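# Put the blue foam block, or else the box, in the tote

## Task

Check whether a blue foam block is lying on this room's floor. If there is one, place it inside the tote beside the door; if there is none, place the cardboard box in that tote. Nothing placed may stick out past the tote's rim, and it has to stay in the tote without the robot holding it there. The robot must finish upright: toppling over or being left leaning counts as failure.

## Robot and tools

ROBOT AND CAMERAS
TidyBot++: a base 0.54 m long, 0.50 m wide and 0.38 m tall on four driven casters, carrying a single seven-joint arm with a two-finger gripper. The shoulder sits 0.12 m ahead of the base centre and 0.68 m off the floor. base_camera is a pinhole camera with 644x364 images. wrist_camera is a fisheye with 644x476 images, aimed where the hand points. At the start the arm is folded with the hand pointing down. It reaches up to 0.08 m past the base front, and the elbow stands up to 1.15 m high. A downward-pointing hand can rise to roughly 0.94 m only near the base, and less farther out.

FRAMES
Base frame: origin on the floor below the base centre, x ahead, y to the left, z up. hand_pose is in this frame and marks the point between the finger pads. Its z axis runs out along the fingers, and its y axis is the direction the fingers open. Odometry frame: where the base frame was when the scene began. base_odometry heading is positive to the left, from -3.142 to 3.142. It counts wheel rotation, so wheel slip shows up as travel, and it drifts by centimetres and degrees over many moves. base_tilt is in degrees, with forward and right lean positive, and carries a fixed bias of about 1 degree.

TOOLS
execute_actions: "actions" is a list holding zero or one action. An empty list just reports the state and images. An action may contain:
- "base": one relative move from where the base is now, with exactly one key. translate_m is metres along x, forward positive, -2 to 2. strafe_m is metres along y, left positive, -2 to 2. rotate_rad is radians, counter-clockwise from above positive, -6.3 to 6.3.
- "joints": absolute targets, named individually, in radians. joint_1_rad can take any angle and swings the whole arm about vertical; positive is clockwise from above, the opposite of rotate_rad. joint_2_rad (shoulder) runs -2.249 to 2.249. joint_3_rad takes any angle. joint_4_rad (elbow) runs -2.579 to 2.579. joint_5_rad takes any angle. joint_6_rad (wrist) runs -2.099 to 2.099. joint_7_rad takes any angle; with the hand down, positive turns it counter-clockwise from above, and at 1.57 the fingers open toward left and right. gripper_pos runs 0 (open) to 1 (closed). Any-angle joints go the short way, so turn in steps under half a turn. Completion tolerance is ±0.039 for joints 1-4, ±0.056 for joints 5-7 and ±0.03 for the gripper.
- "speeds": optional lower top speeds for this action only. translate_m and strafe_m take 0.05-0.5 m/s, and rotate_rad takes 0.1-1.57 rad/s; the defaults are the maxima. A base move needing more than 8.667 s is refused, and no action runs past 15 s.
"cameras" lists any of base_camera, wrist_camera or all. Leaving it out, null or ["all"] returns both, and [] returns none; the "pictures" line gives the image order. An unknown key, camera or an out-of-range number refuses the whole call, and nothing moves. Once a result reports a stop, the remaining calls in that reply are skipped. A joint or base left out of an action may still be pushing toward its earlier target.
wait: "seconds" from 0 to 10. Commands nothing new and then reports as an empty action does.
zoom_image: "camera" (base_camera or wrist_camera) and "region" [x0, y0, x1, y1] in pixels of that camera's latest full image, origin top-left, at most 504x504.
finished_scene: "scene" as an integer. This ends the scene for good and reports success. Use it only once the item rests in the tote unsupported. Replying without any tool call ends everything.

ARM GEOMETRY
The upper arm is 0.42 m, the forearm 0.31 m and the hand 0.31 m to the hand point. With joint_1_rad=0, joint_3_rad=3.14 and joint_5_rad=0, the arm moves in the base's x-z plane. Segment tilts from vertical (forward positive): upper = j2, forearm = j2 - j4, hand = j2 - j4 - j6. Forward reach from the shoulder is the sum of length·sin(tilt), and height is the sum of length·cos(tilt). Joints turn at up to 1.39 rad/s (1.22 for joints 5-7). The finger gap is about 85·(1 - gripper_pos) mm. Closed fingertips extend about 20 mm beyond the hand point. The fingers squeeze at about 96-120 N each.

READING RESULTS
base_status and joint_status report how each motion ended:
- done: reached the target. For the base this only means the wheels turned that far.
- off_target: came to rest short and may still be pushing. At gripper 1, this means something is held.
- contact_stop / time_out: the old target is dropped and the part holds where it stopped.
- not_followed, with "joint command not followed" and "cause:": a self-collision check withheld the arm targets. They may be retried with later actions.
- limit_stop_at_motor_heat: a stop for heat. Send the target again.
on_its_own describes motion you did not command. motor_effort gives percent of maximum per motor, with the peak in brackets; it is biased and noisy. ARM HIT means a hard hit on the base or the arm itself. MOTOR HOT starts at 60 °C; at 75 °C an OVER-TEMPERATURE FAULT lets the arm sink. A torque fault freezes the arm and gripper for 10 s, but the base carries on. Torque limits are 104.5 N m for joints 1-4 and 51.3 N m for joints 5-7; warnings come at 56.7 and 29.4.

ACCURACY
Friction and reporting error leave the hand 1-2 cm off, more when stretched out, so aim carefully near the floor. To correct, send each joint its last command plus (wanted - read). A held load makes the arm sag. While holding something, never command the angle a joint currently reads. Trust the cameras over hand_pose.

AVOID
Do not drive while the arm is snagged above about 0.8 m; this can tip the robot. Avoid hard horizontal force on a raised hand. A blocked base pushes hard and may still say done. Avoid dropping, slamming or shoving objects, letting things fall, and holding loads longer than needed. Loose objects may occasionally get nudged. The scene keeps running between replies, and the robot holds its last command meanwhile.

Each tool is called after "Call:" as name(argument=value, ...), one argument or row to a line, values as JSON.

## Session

Call:
execute_actions(
  actions=[],
)

Scene clock: 0.00 s.
base_odometry: x=+0.000 y=+0.000 heading=+0.000 (m, m, rad; odometry frame)
base_tilt: forward=-0.1 right=+0.3 (deg)
base_status: not commanded
joint_positions: joint_1_rad=-0.034 joint_2_rad=-0.342 joint_3_rad=+3.192 joint_4_rad=-2.543 joint_5_rad=+0.009 joint_6_rad=-0.846 joint_7_rad=+1.534 gripper_pos=+0.000
joint_status: not commanded
motor_effort: joint_1_rad=+0 joint_2_rad=-3 joint_3_rad=+0 joint_4_rad=+17 joint_5_rad=+0 joint_6_rad=+2 joint_7_rad=+0 (%)
hand_pose: x=+0.2618 y=-0.0009 z=+0.5831 quat_wxyz=(-0.006, +0.999, -0.023, +0.047) (m; base frame)
pictures: base_camera, wrist_camera
Images, in order (width x height): base_camera 644x364, wrist_camera 644x476.

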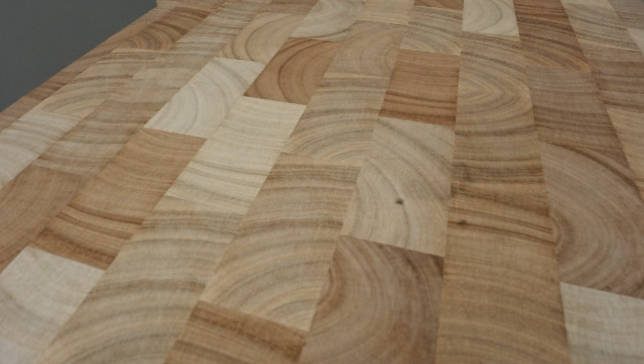

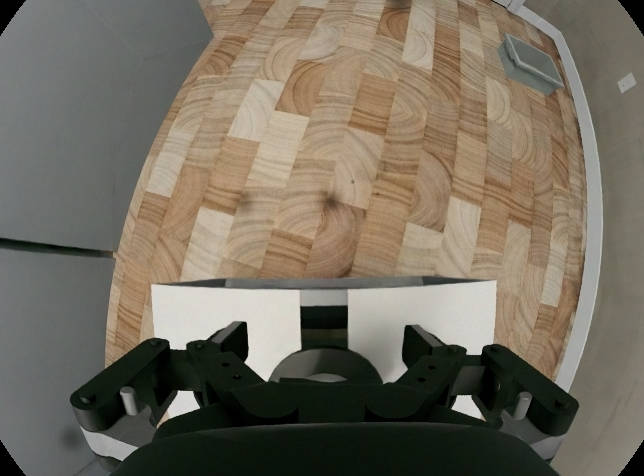

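Call:
execute_actions(
  actions=[
    {"base":{"rotate_rad":-0.27},"joints":{"joint_1_rad":2.9,"joint_3_rad":3.14,"joint_2_rad":-0.4,"joint_4_rad":-1.3,"joint_6_rad":-1.5}},
  ],
)

Call:
execute_actions(
  actions=[
    {"base":{"translate_m":1.2},"joints":{"joint_1_rad":0.0}},
  ],
)

Scene clock: 4.77 s.
base_odometry: x=+0.000 y=+0.000 heading=-0.270 (m, m, rad; odometry frame)
base_tilt: forward=-0.1 right=+0.3 (deg)
base_status: done
joint_positions: joint_1_rad=+2.885 joint_2_rad=-0.386 joint_3_rad=+3.153 joint_4_rad=-1.315 joint_5_rad=+0.009 joint_6_rad=-1.456 joint_7_rad=+1.534 gripper_pos=+0.000
joint_status: all done
motor_effort: joint_1_rad=+0(0) joint_2_rad=-3(6) joint_3_rad=+0(0) joint_4_rad=+17(19) joint_5_rad=+0(0) joint_6_rad=+6(5) joint_7_rad=+0(0) (%)
hand_pose: x=-0.1798 y=-0.0717 z=+1.0333 quat_wxyz=(+0.366, +0.095, -0.925, +0.050) (m; base frame)
pictures: base_camera, wrist_camera
Images, in order (width x height): base_camera 644x364, wrist_camera 644x476.

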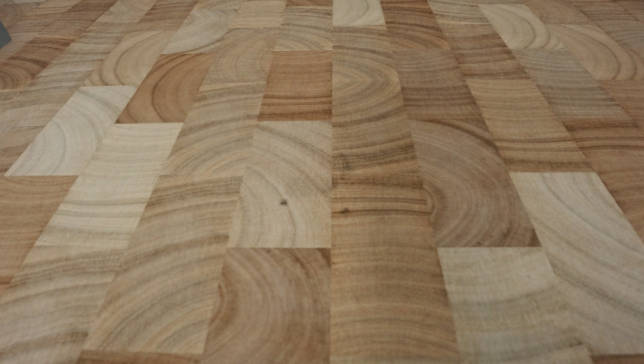

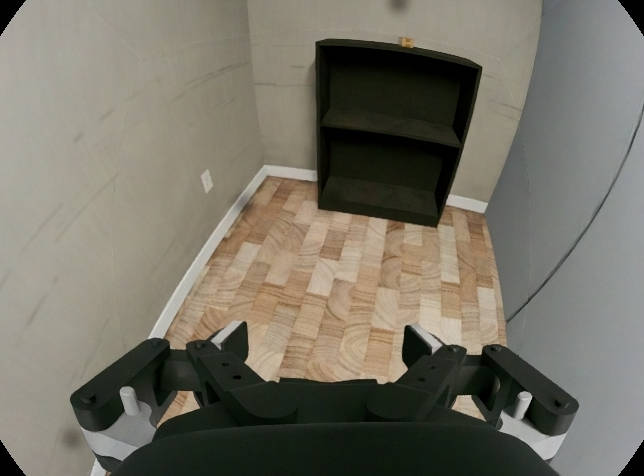

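Scene clock: 8.63 s.
base_odometry: x=+1.156 y=-0.322 heading=-0.271 (m, m, rad; odometry frame)
base_tilt: forward=-0.1 right=+0.3 (deg)
base_status: done
joint_positions: joint_1_rad=+0.015 joint_2_rad=-0.392 joint_3_rad=+3.149 joint_4_rad=-1.314 joint_5_rad=+0.009 joint_6_rad=-1.457 joint_7_rad=+1.534 gripper_pos=+0.000
joint_status: all done
motor_effort: joint_1_rad=+1(0) joint_2_rad=-3(9) joint_3_rad=+0(1) joint_4_rad=+17(18) joint_5_rad=+0(1) joint_6_rad=+6(6) joint_7_rad=+0(0) (%)
hand_pose: x=+0.4237 y=-0.0090 z=+1.0353 quat_wxyz=(+0.000, +0.928, -0.029, +0.372) (m; base frame)
pictures: base_camera, wrist_camera
Images, in order (width x height): base_camera 644x364, wrist_camera 644x476.

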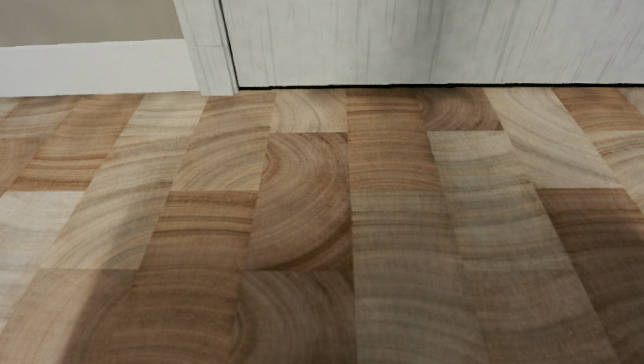

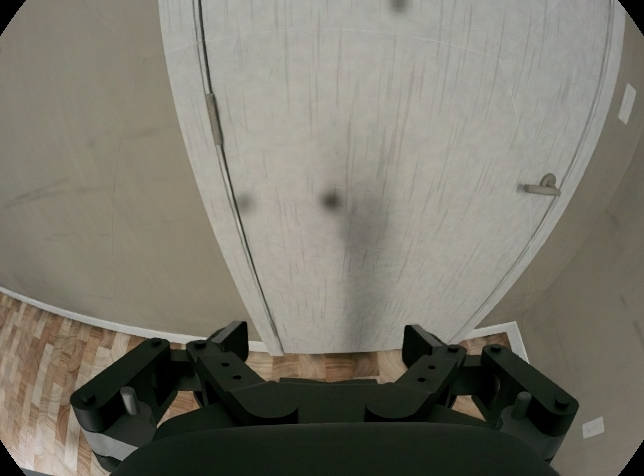

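Call:
execute_actions(
  actions=[
    {"base":{"strafe_m":0.25},"joints":{"joint_1_rad":-1.4}},
  ],
)

Scene clock: 11.97 s.
base_odometry: x=+1.223 y=-0.081 heading=-0.271 (m, m, rad; odometry frame)
base_tilt: forward=-0.1 right=+0.3 (deg)
base_status: done
joint_positions: joint_1_rad=-1.385 joint_2_rad=-0.393 joint_3_rad=+3.144 joint_4_rad=-1.314 joint_5_rad=+0.009 joint_6_rad=-1.457 joint_7_rad=+1.534 gripper_pos=+0.000
joint_status: all done
motor_effort: joint_1_rad=+0(1) joint_2_rad=-3(5) joint_3_rad=+0(3) joint_4_rad=+17(17) joint_5_rad=+0(1) joint_6_rad=+5(6) joint_7_rad=+0(0) (%)
hand_pose: x=+0.1773 y=+0.2989 z=+1.0356 quat_wxyz=(-0.240, +0.726, +0.578, +0.285) (m; base frame)
pictures: base_camera, wrist_camera
Images, in order (width x height): base_camera 644x364, wrist_camera 644x476.

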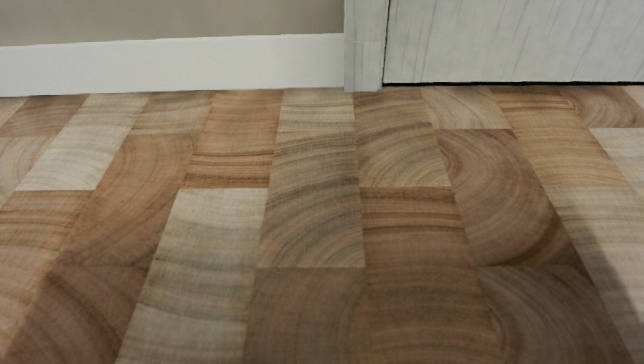

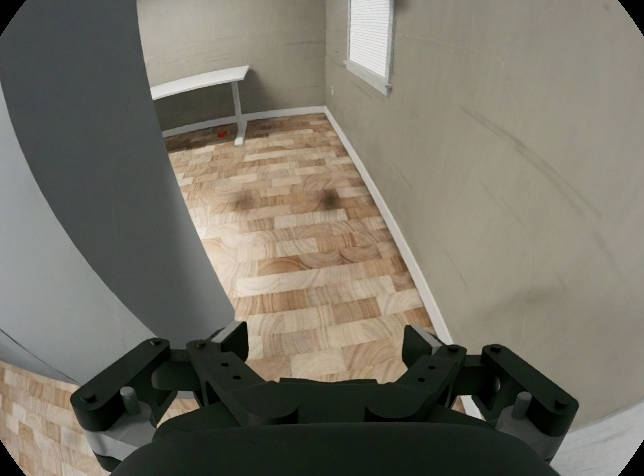

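Call:
execute_actions(
  actions=[
    {"base":{"translate_m":0.3},"joints":{"joint_1_rad":-1.65}},
  ],
  cameras=["wrist_camera"],
)

Call:
execute_actions(
  actions=[
    {"base":{"strafe_m":1.0}},
  ],
)

Scene clock: 14.53 s.
base_odometry: x=+1.513 y=-0.161 heading=-0.271 (m, m, rad; odometry frame)
base_tilt: forward=-0.1 right=+0.3 (deg)
base_status: done
joint_positions: joint_1_rad=-1.635 joint_2_rad=-0.393 joint_3_rad=+3.144 joint_4_rad=-1.314 joint_5_rad=+0.009 joint_6_rad=-1.458 joint_7_rad=+1.534 gripper_pos=+0.000
joint_status: all done
motor_effort: joint_1_rad=+1(1) joint_2_rad=-3(4) joint_3_rad=+0(1) joint_4_rad=+17(18) joint_5_rad=+0(1) joint_6_rad=+5(6) joint_7_rad=+0(0) (%)
hand_pose: x=+0.1019 y=+0.3037 z=+1.0359 quat_wxyz=(-0.273, +0.649, +0.663, +0.253) (m; base frame)
pictures: wrist_camera
Images, in order (width x height): wrist_camera 644x476.

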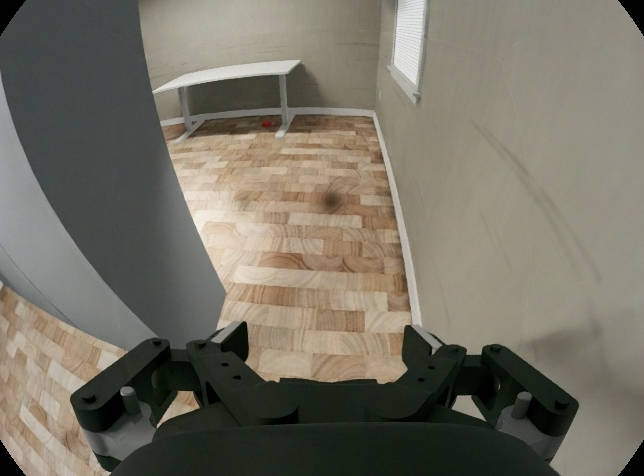

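Scene clock: 17.90 s.
base_odometry: x=+1.781 y=+0.803 heading=-0.271 (m, m, rad; odometry frame)
base_tilt: forward=-0.1 right=+0.3 (deg)
base_status: done
joint_positions: joint_1_rad=-1.635 joint_2_rad=-0.397 joint_3_rad=+3.144 joint_4_rad=-1.312 joint_5_rad=+0.009 joint_6_rad=-1.460 joint_7_rad=+1.534 gripper_pos=+0.000
joint_status: not commanded
motor_effort: joint_1_rad=+0(0) joint_2_rad=-3(6) joint_3_rad=+0(0) joint_4_rad=+17(17) joint_5_rad=+0(0) joint_6_rad=+6(6) joint_7_rad=+0(0) (%)
hand_pose: x=+0.1018 y=+0.3020 z=+1.0373 quat_wxyz=(-0.275, +0.648, +0.663, +0.254) (m; base frame)
pictures: base_camera, wrist_camera
Images, in order (width x height): base_camera 644x364, wrist_camera 644x476.

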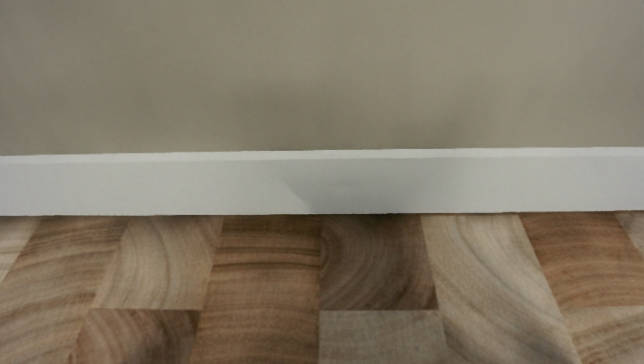

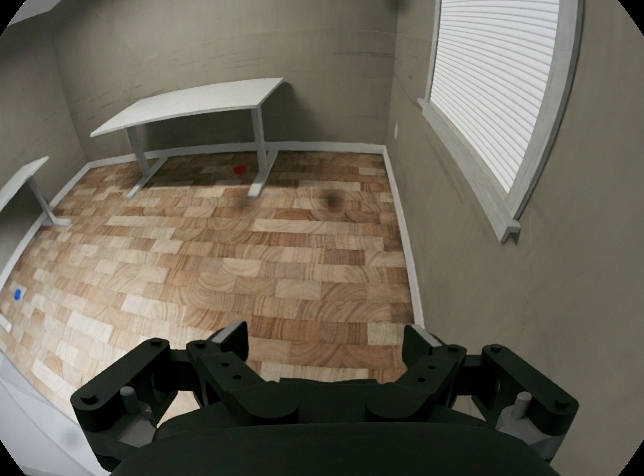

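Call:
execute_actions(
  actions=[
    {"base":{"strafe_m":0.55},"joints":{"joint_1_rad":-3.0}},
  ],
  cameras=["wrist_camera"],
)

Scene clock: 21.70 s.
base_odometry: x=+1.928 y=+1.333 heading=-0.271 (m, m, rad; odometry frame)
base_tilt: forward=-0.1 right=+0.3 (deg)
base_status: done
joint_positions: joint_1_rad=-2.986 joint_2_rad=-0.397 joint_3_rad=+3.144 joint_4_rad=-1.311 joint_5_rad=+0.009 joint_6_rad=-1.461 joint_7_rad=+1.534 gripper_pos=+0.000
joint_status: all done
motor_effort: joint_1_rad=+0(0) joint_2_rad=-3(5) joint_3_rad=+0(1) joint_4_rad=+17(17) joint_5_rad=+1(1) joint_6_rad=+6(6) joint_7_rad=+0(0) (%)
hand_pose: x=-0.1791 y=+0.0492 z=+1.0376 quat_wxyz=(-0.373, +0.092, +0.923, +0.027) (m; base frame)
pictures: wrist_camera
Images, in order (width x height): wrist_camera 644x476.

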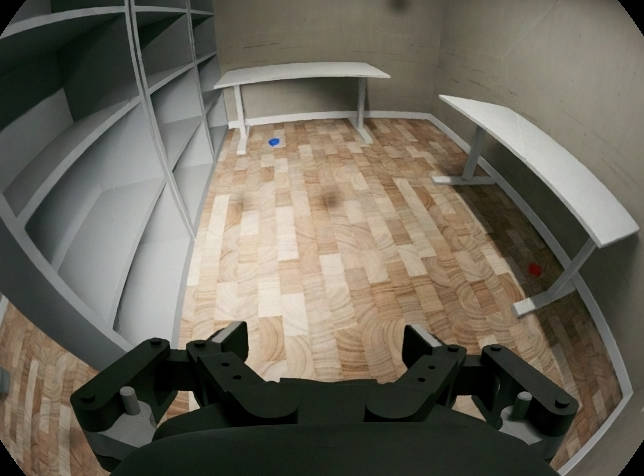

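Call:
execute_actions(
  actions=[
    {"base":{"translate_m":-1.55},"joints":{"joint_1_rad":0.01,"joint_2_rad":0.7,"joint_4_rad":-1.9,"joint_6_rad":-0.5}},
  ],
  cameras=[],
)

Call:
execute_actions(
  actions=[
    {"base":{"rotate_rad":3.14},"joints":{"joint_2_rad":1.5,"joint_4_rad":-1.1,"joint_6_rad":-0.5}},
  ],
)

Scene clock: 27.27 s.
base_odometry: x=+0.435 y=+1.749 heading=-0.271 (m, m, rad; odometry frame)
base_tilt: forward=-0.1 right=+0.3 (deg)
base_status: done
joint_positions: joint_1_rad=+0.001 joint_2_rad=+0.686 joint_3_rad=+3.142 joint_4_rad=-1.890 joint_5_rad=+0.009 joint_6_rad=-0.544 joint_7_rad=+1.534 gripper_pos=+0.000
joint_status: all done
motor_effort: joint_1_rad=+0(2) joint_2_rad=-31(32) joint_3_rad=-1(2) joint_4_rad=+9(19) joint_5_rad=+0(1) joint_6_rad=+0(7) joint_7_rad=+0(0) (%)
hand_pose: x=+0.5604 y=-0.0007 z=+0.4306 quat_wxyz=(+0.002, +1.000, -0.015, +0.010) (m; base frame)
pictures: none
No camera images: the call's "cameras" was empty. Leave "cameras" out to get every camera's image.

Scene clock: 30.83 s.
base_odometry: x=+0.435 y=+1.749 heading=+2.868 (m, m, rad; odometry frame)
base_tilt: forward=+0.0 right=+0.3 (deg)
base_status: done
joint_positions: joint_1_rad=+0.004 joint_2_rad=+1.485 joint_3_rad=+3.135 joint_4_rad=-1.099 joint_5_rad=+0.009 joint_6_rad=-0.530 joint_7_rad=+1.534 gripper_pos=+0.000
joint_status: all done
motor_effort: joint_1_rad=+0(6) joint_2_rad=-44(44) joint_3_rad=-2(5) joint_4_rad=+9(9) joint_5_rad=+0(1) joint_6_rad=+0(3) joint_7_rad=+0(0) (%)
hand_pose: x=+0.7130 y=+0.0010 z=+0.1399 quat_wxyz=(-0.001, +1.000, -0.017, +0.014) (m; base frame)
pictures: base_camera, wrist_camera
Images, in order (width x height): base_camera 644x364, wrist_camera 644x476.

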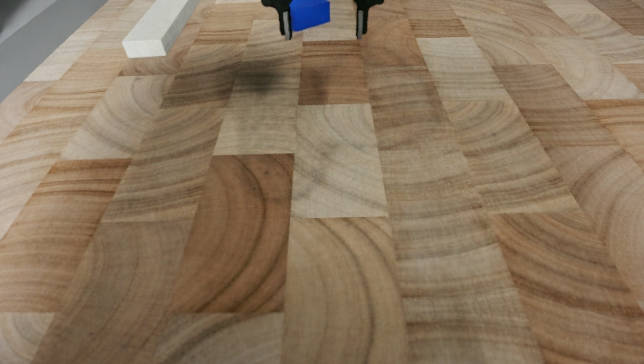

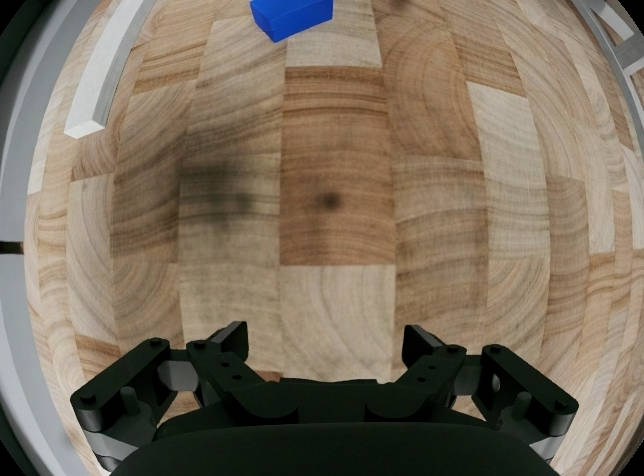

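Call:
execute_actions(
  actions=[
    {"base":{"translate_m":0.2},"joints":{"joint_2_rad":1.65,"joint_4_rad":-0.67,"joint_6_rad":-0.85,"joint_1_rad":-0.07,"joint_7_rad":0.6}},
  ],
)

Scene clock: 33.77 s.
base_odometry: x=+0.242 y=+1.802 heading=+2.869 (m, m, rad; odometry frame)
base_tilt: forward=+0.0 right=+0.3 (deg)
base_status: done
joint_positions: joint_1_rad=-0.056 joint_2_rad=+1.640 joint_3_rad=+3.135 joint_4_rad=-0.679 joint_5_rad=+0.009 joint_6_rad=-0.806 joint_7_rad=+0.630 gripper_pos=+0.000
joint_status: all done
motor_effort: joint_1_rad=+0(1) joint_2_rad=-47(48) joint_3_rad=-2(3) joint_4_rad=+12(12) joint_5_rad=+0(0) joint_6_rad=+0(2) joint_7_rad=+0(1) (%)
hand_pose: x=+0.7730 y=+0.0392 z=+0.1277 quat_wxyz=(-0.004, +0.905, -0.426, +0.007) (m; base frame)
pictures: base_camera, wrist_camera
Images, in order (width x height): base_camera 644x364, wrist_camera 644x476.

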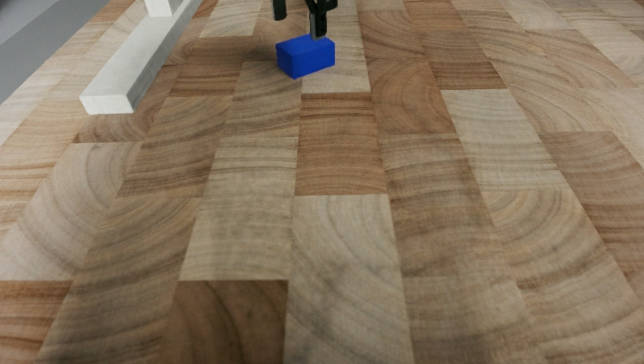

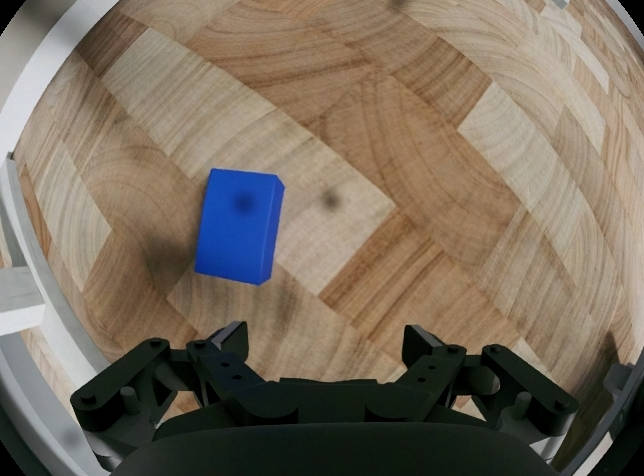

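Call:
execute_actions(
  actions=[
    {"base":{"translate_m":0.105},"joints":{"joint_7_rad":0.46}},
  ],
)

Scene clock: 35.73 s.
base_odometry: x=+0.141 y=+1.831 heading=+2.870 (m, m, rad; odometry frame)
base_tilt: forward=+0.0 right=+0.3 (deg)
base_status: done
joint_positions: joint_1_rad=-0.057 joint_2_rad=+1.642 joint_3_rad=+3.135 joint_4_rad=-0.676 joint_5_rad=+0.009 joint_6_rad=-0.810 joint_7_rad=+0.479 gripper_pos=+0.000
joint_status: all done
motor_effort: joint_1_rad=+0(2) joint_2_rad=-46(48) joint_3_rad=-1(2) joint_4_rad=+12(13) joint_5_rad=+0(0) joint_6_rad=-1(0) joint_7_rad=+0(0) (%)
hand_pose: x=+0.7724 y=+0.0400 z=+0.1270 quat_wxyz=(-0.004, +0.871, -0.492, +0.006) (m; base frame)
pictures: base_camera, wrist_camera
Images, in order (width x height): base_camera 644x364, wrist_camera 644x476.

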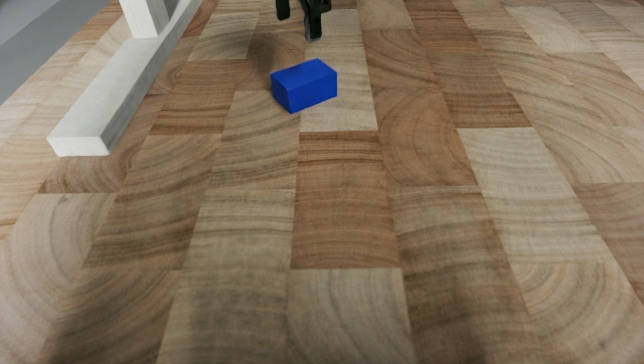

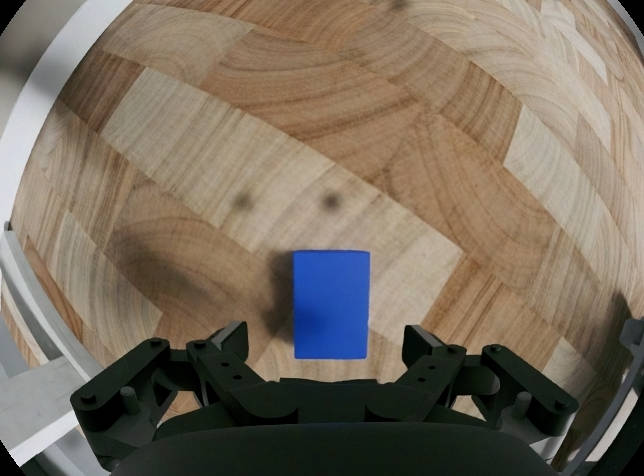

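Call:
execute_actions(
  actions=[
    {"joints":{"joint_2_rad":1.93,"joint_4_rad":-0.26,"joint_6_rad":-0.97}},
  ],
)

Scene clock: 37.90 s.
base_odometry: x=+0.141 y=+1.831 heading=+2.870 (m, m, rad; odometry frame)
base_tilt: forward=+0.0 right=+0.3 (deg)
base_status: not commanded
joint_positions: joint_1_rad=-0.057 joint_2_rad=+1.928 joint_3_rad=+3.135 joint_4_rad=-0.277 joint_5_rad=+0.009 joint_6_rad=-0.927 joint_7_rad=+0.479 gripper_pos=+0.000
joint_status: all done
motor_effort: joint_1_rad=+0(0) joint_2_rad=-46(49) joint_3_rad=-1(2) joint_4_rad=+13(14) joint_5_rad=+0(0) joint_6_rad=+0(0) joint_7_rad=+0(0) (%)
hand_pose: x=+0.7677 y=+0.0387 z=+0.0369 quat_wxyz=(-0.002, +0.870, -0.493, +0.004) (m; base frame)
pictures: base_camera, wrist_camera
Images, in order (width x height): base_camera 644x364, wrist_camera 644x476.

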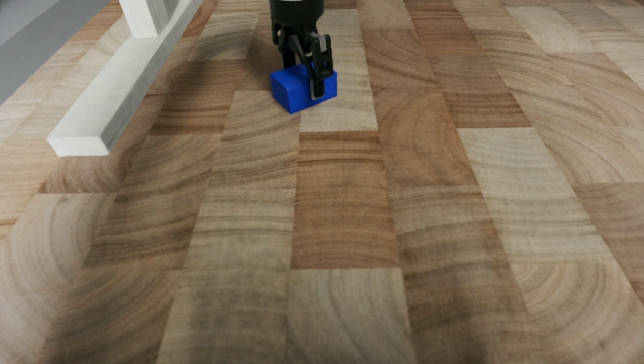

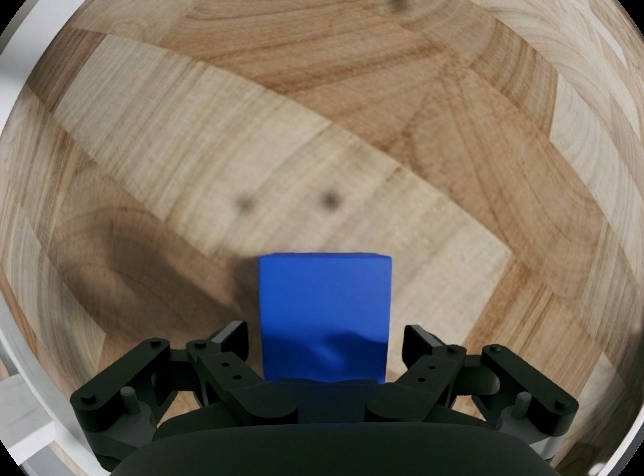

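Call:
execute_actions(
  actions=[
    {"joints":{"gripper_pos":1}},
  ],
  cameras=[],
)

Call:
execute_actions(
  actions=[
    {"base":{"translate_m":-0.3},"joints":{"joint_2_rad":1.65,"joint_4_rad":-0.67,"joint_6_rad":-0.8},"speeds":{"translate_m":0.3}},
  ],
  cameras=["base_camera"],
)

Call:
execute_actions(
  actions=[
    {"base":{"translate_m":-1.5},"joints":{"joint_1_rad":0,"joint_2_rad":0.2,"joint_4_rad":-2.2,"joint_6_rad":-0.65,"joint_7_rad":1.57}},
  ],
  cameras=[],
)

Call:
execute_actions(
  actions=[
    {"base":{"rotate_rad":1.57}},
  ],
)

Scene clock: 40.27 s.
base_odometry: x=+0.141 y=+1.831 heading=+2.870 (m, m, rad; odometry frame)
base_tilt: forward=+0.0 right=+0.3 (deg)
base_status: not commanded
joint_positions: joint_1_rad=-0.057 joint_2_rad=+1.926 joint_3_rad=+3.135 joint_4_rad=-0.275 joint_5_rad=+0.009 joint_6_rad=-0.934 joint_7_rad=+0.479 gripper_pos=+0.386
joint_status: gripper_pos off_target (ended at +0.386, target +1.000)
motor_effort: joint_1_rad=+0(1) joint_2_rad=-47(47) joint_3_rad=-1(1) joint_4_rad=+14(14) joint_5_rad=+0(1) joint_6_rad=+0(4) joint_7_rad=+0(0) (%)
hand_pose: x=+0.7685 y=+0.0387 z=+0.0389 quat_wxyz=(-0.001, +0.870, -0.493, +0.003) (m; base frame)
pictures: none
No camera images: the call's "cameras" was empty. Leave "cameras" out to get every camera's image.

Scene clock: 42.27 s.
base_odometry: x=+0.430 y=+1.750 heading=+2.871 (m, m, rad; odometry frame)
base_tilt: forward=+0.0 right=+0.3 (deg)
base_status: done
joint_positions: joint_1_rad=-0.060 joint_2_rad=+1.659 joint_3_rad=+3.135 joint_4_rad=-0.659 joint_5_rad=+0.009 joint_6_rad=-0.844 joint_7_rad=+0.479 gripper_pos=+0.386
joint_status: all done
motor_effort: joint_1_rad=+0(2) joint_2_rad=-47(50) joint_3_rad=-1(2) joint_4_rad=+12(14) joint_5_rad=+0(1) joint_6_rad=-1(2) joint_7_rad=+0(0) (%)
hand_pose: x=+0.7610 y=+0.0412 z=+0.1198 quat_wxyz=(+0.006, +0.871, -0.491, -0.009) (m; base frame)
pictures: base_camera
Images, in order (width x height): base_camera 644x364.

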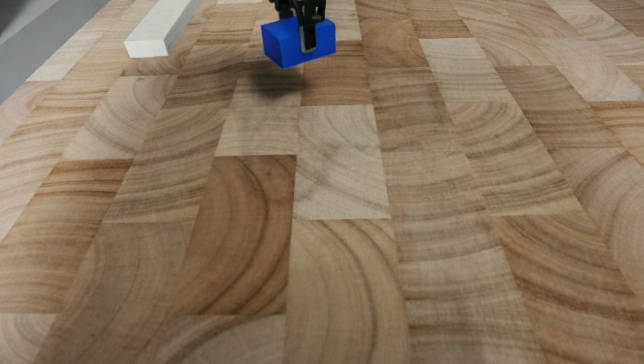

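Scene clock: 46.63 s.
base_odometry: x=+1.877 y=+1.352 heading=+2.872 (m, m, rad; odometry frame)
base_tilt: forward=-0.1 right=+0.3 (deg)
base_status: done
joint_positions: joint_1_rad=-0.018 joint_2_rad=+0.207 joint_3_rad=+3.135 joint_4_rad=-2.191 joint_5_rad=+0.009 joint_6_rad=-0.694 joint_7_rad=+1.537 gripper_pos=+0.386
joint_status: all done
motor_effort: joint_1_rad=+0(2) joint_2_rad=-18(48) joint_3_rad=-1(2) joint_4_rad=+11(13) joint_5_rad=+0(0) joint_6_rad=+0(0) joint_7_rad=+0(1) (%)
hand_pose: x=+0.4336 y=+0.0073 z=+0.5513 quat_wxyz=(+0.002, +1.000, -0.001, +0.025) (m; base frame)
pictures: none
No camera images: the call's "cameras" was empty. Leave "cameras" out to get every camera's image.

Scene clock: 48.97 s.
base_odometry: x=+1.877 y=+1.352 heading=-1.842 (m, m, rad; odometry frame)
base_tilt: forward=-0.1 right=+0.3 (deg)
base_status: done
joint_positions: joint_1_rad=-0.010 joint_2_rad=+0.207 joint_3_rad=+3.135 joint_4_rad=-2.191 joint_5_rad=+0.009 joint_6_rad=-0.688 joint_7_rad=+1.537 gripper_pos=+0.386
joint_status: not commanded
motor_effort: joint_1_rad=+0(2) joint_2_rad=-19(20) joint_3_rad=-1(2) joint_4_rad=+12(12) joint_5_rad=+0(1) joint_6_rad=+0(0) joint_7_rad=+0(0) (%)
hand_pose: x=+0.4354 y=+0.0047 z=+0.5514 quat_wxyz=(+0.002, +1.000, -0.006, +0.028) (m; base frame)
pictures: base_camera, wrist_camera
Images, in order (width x height): base_camera 644x364, wrist_camera 644x476.

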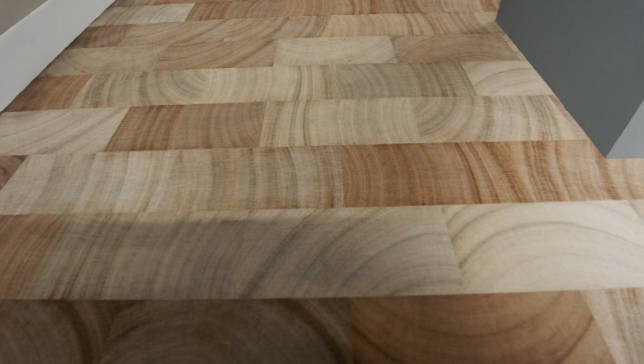

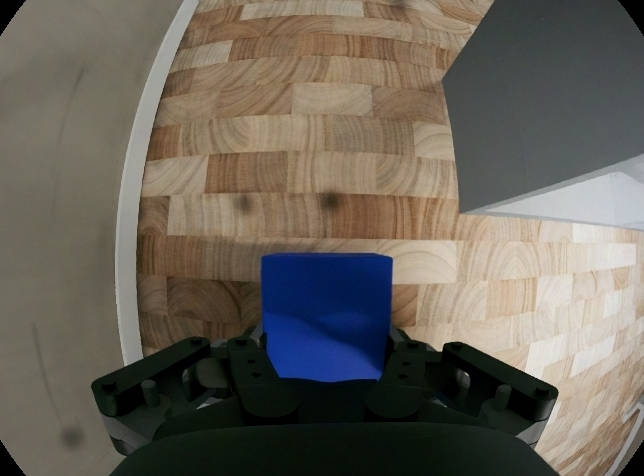

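Call:
execute_actions(
  actions=[
    {"base":{"translate_m":1.55},"joints":{"joint_2_rad":0.9,"joint_4_rad":-1.6,"joint_6_rad":-0.65}},
  ],
)

Scene clock: 53.80 s.
base_odometry: x=+1.464 y=-0.142 heading=-1.841 (m, m, rad; odometry frame)
base_tilt: forward=-0.1 right=+0.3 (deg)
base_status: done
joint_positions: joint_1_rad=-0.010 joint_2_rad=+0.897 joint_3_rad=+3.135 joint_4_rad=-1.610 joint_5_rad=+0.009 joint_6_rad=-0.687 joint_7_rad=+1.537 gripper_pos=+0.386
joint_status: all done
motor_effort: joint_1_rad=+0(0) joint_2_rad=-37(38) joint_3_rad=-1(1) joint_4_rad=+9(13) joint_5_rad=+0(1) joint_6_rad=-1(1) joint_7_rad=+0(0) (%)
hand_pose: x=+0.6176 y=+0.0077 z=+0.3803 quat_wxyz=(+0.001, +1.000, -0.007, -0.026) (m; base frame)
pictures: base_camera, wrist_camera
Images, in order (width x height): base_camera 644x364, wrist_camera 644x476.

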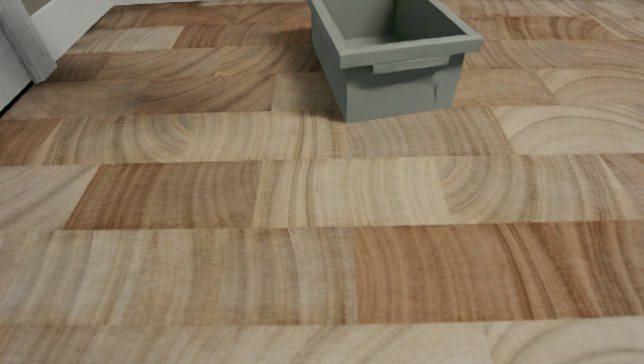

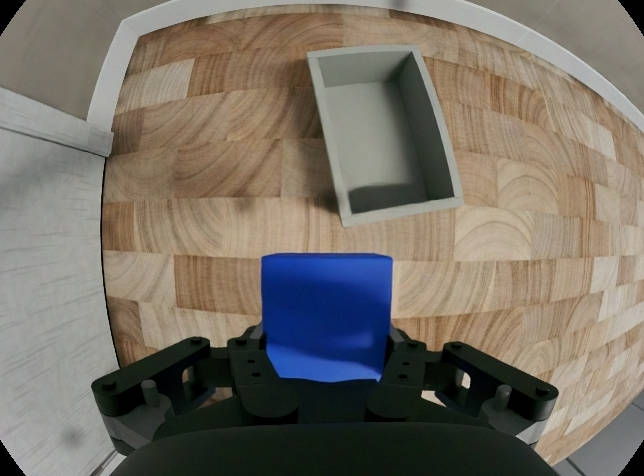

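Call:
execute_actions(
  actions=[
    {"base":{"translate_m":0.15},"joints":{"joint_1_rad":0.16,"joint_7_rad":1.94,"joint_2_rad":1.2,"joint_4_rad":-1.36,"joint_6_rad":-0.53}},
  ],
)

Scene clock: 55.97 s.
base_odometry: x=+1.424 y=-0.287 heading=-1.840 (m, m, rad; odometry frame)
base_tilt: forward=+0.0 right=+0.3 (deg)
base_status: done
joint_positions: joint_1_rad=+0.152 joint_2_rad=+1.201 joint_3_rad=+3.136 joint_4_rad=-1.374 joint_5_rad=+0.009 joint_6_rad=-0.571 joint_7_rad=+1.908 gripper_pos=+0.386
joint_status: all done
motor_effort: joint_1_rad=+0(2) joint_2_rad=-42(45) joint_3_rad=-1(2) joint_4_rad=+9(10) joint_5_rad=+0(0) joint_6_rad=+0(1) joint_7_rad=+0(1) (%)
hand_pose: x=+0.6727 y=-0.0818 z=+0.2575 quat_wxyz=(-0.001, +0.995, +0.097, -0.002) (m; base frame)
pictures: base_camera, wrist_camera
Images, in order (width x height): base_camera 644x364, wrist_camera 644x476.

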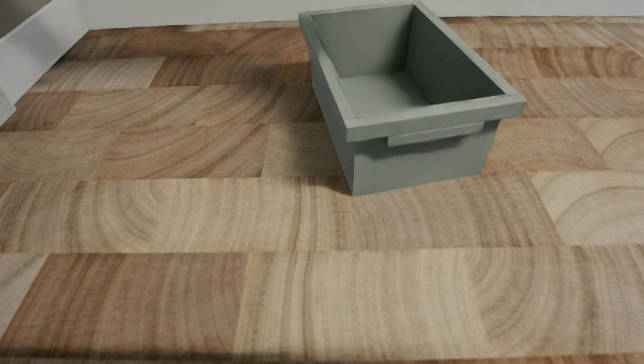

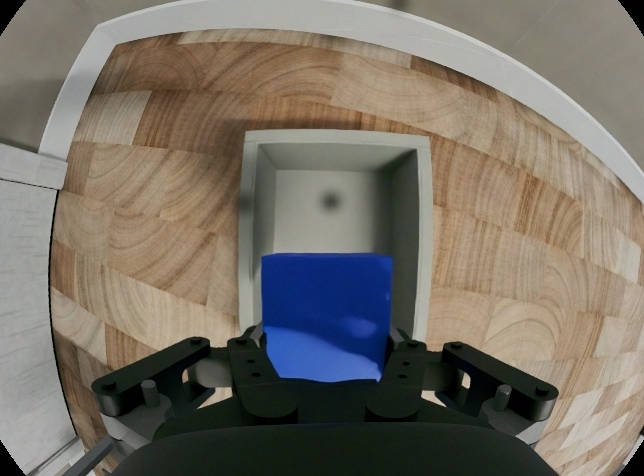

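Call:
execute_actions(
  actions=[
    {"joints":{"joint_1_rad":0.18,"joint_2_rad":1.68,"joint_4_rad":-0.91,"joint_6_rad":-0.5}},
  ],
)

Call:
execute_actions(
  actions=[
    {"joints":{"gripper_pos":0.22}},
  ],
  cameras=[],
)

Call:
execute_actions(
  actions=[
    {"joints":{"joint_2_rad":1.25,"joint_4_rad":-1.34}},
  ],
)

Scene clock: 59.13 s.
base_odometry: x=+1.424 y=-0.287 heading=-1.840 (m, m, rad; odometry frame)
base_tilt: forward=+0.0 right=+0.3 (deg)
base_status: not commanded
joint_positions: joint_1_rad=+0.163 joint_2_rad=+1.682 joint_3_rad=+3.136 joint_4_rad=-0.926 joint_5_rad=+0.009 joint_6_rad=-0.544 joint_7_rad=+1.908 gripper_pos=+0.386
joint_status: all done
motor_effort: joint_1_rad=+0(1) joint_2_rad=-43(47) joint_3_rad=-2(2) joint_4_rad=+8(9) joint_5_rad=+0(0) joint_6_rad=-1(1) joint_7_rad=+0(0) (%)
hand_pose: x=+0.6869 y=-0.0904 z=+0.0532 quat_wxyz=(-0.002, +0.996, +0.091, -0.005) (m; base frame)
pictures: base_camera, wrist_camera
Images, in order (width x height): base_camera 644x364, wrist_camera 644x476.

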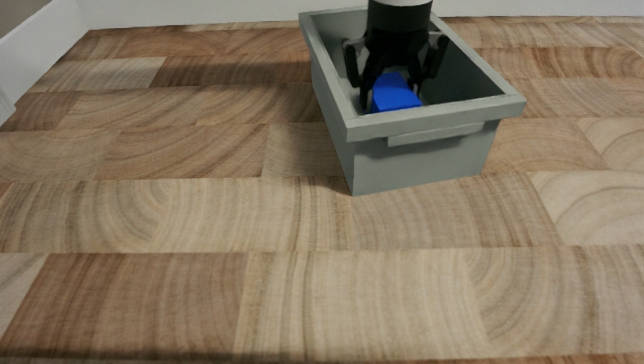

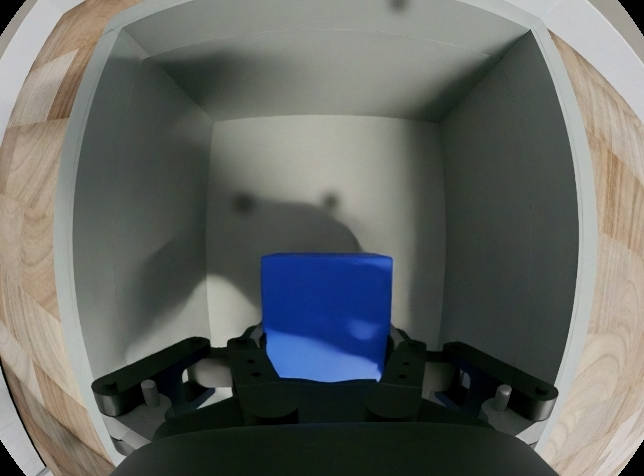

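Scene clock: 60.10 s.
base_odometry: x=+1.424 y=-0.287 heading=-1.840 (m, m, rad; odometry frame)
base_tilt: forward=+0.0 right=+0.3 (deg)
base_status: not commanded
joint_positions: joint_1_rad=+0.163 joint_2_rad=+1.682 joint_3_rad=+3.136 joint_4_rad=-0.926 joint_5_rad=+0.009 joint_6_rad=-0.544 joint_7_rad=+1.908 gripper_pos=+0.220
joint_status: all done
motor_effort: joint_1_rad=+0(0) joint_2_rad=-43(44) joint_3_rad=-1(2) joint_4_rad=+8(9) joint_5_rad=+0(0) joint_6_rad=+0(1) joint_7_rad=+0(0) (%)
hand_pose: x=+0.6869 y=-0.0904 z=+0.0532 quat_wxyz=(-0.002, +0.996, +0.091, -0.005) (m; base frame)
pictures: none
No camera images: the call's "cameras" was empty. Leave "cameras" out to get every camera's image.

Scene clock: 61.80 s.
base_odometry: x=+1.424 y=-0.287 heading=-1.840 (m, m, rad; odometry frame)
base_tilt: forward=-0.1 right=+0.3 (deg)
base_status: not commanded
joint_positions: joint_1_rad=+0.163 joint_2_rad=+1.252 joint_3_rad=+3.136 joint_4_rad=-1.324 joint_5_rad=+0.009 joint_6_rad=-0.543 joint_7_rad=+1.908 gripper_pos=+0.220
joint_status: all done
motor_effort: joint_1_rad=+0(0) joint_2_rad=-42(47) joint_3_rad=-1(2) joint_4_rad=+9(10) joint_5_rad=+0(0) joint_6_rad=+0(0) joint_7_rad=+0(0) (%)
hand_pose: x=+0.6871 y=-0.0902 z=+0.2373 quat_wxyz=(+0.003, +0.996, +0.092, +0.011) (m; base frame)
pictures: base_camera, wrist_camera
Images, in order (width x height): base_camera 644x364, wrist_camera 644x476.

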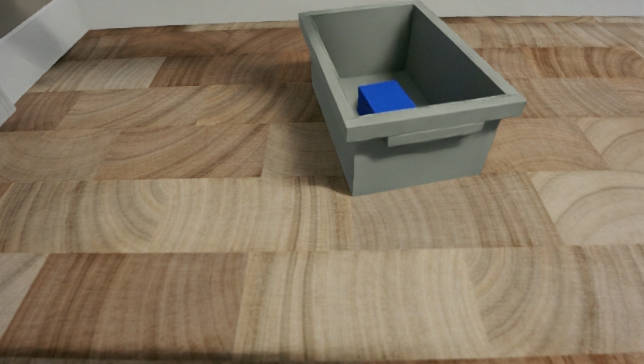

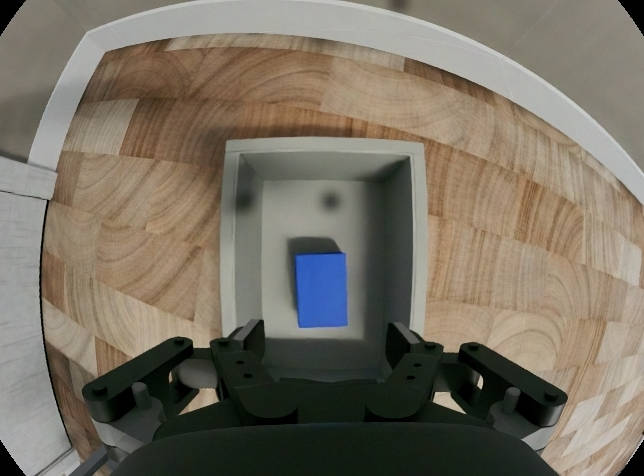

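Call:
finished_scene(
  scene=2,
)

The scene is finished: the task was done.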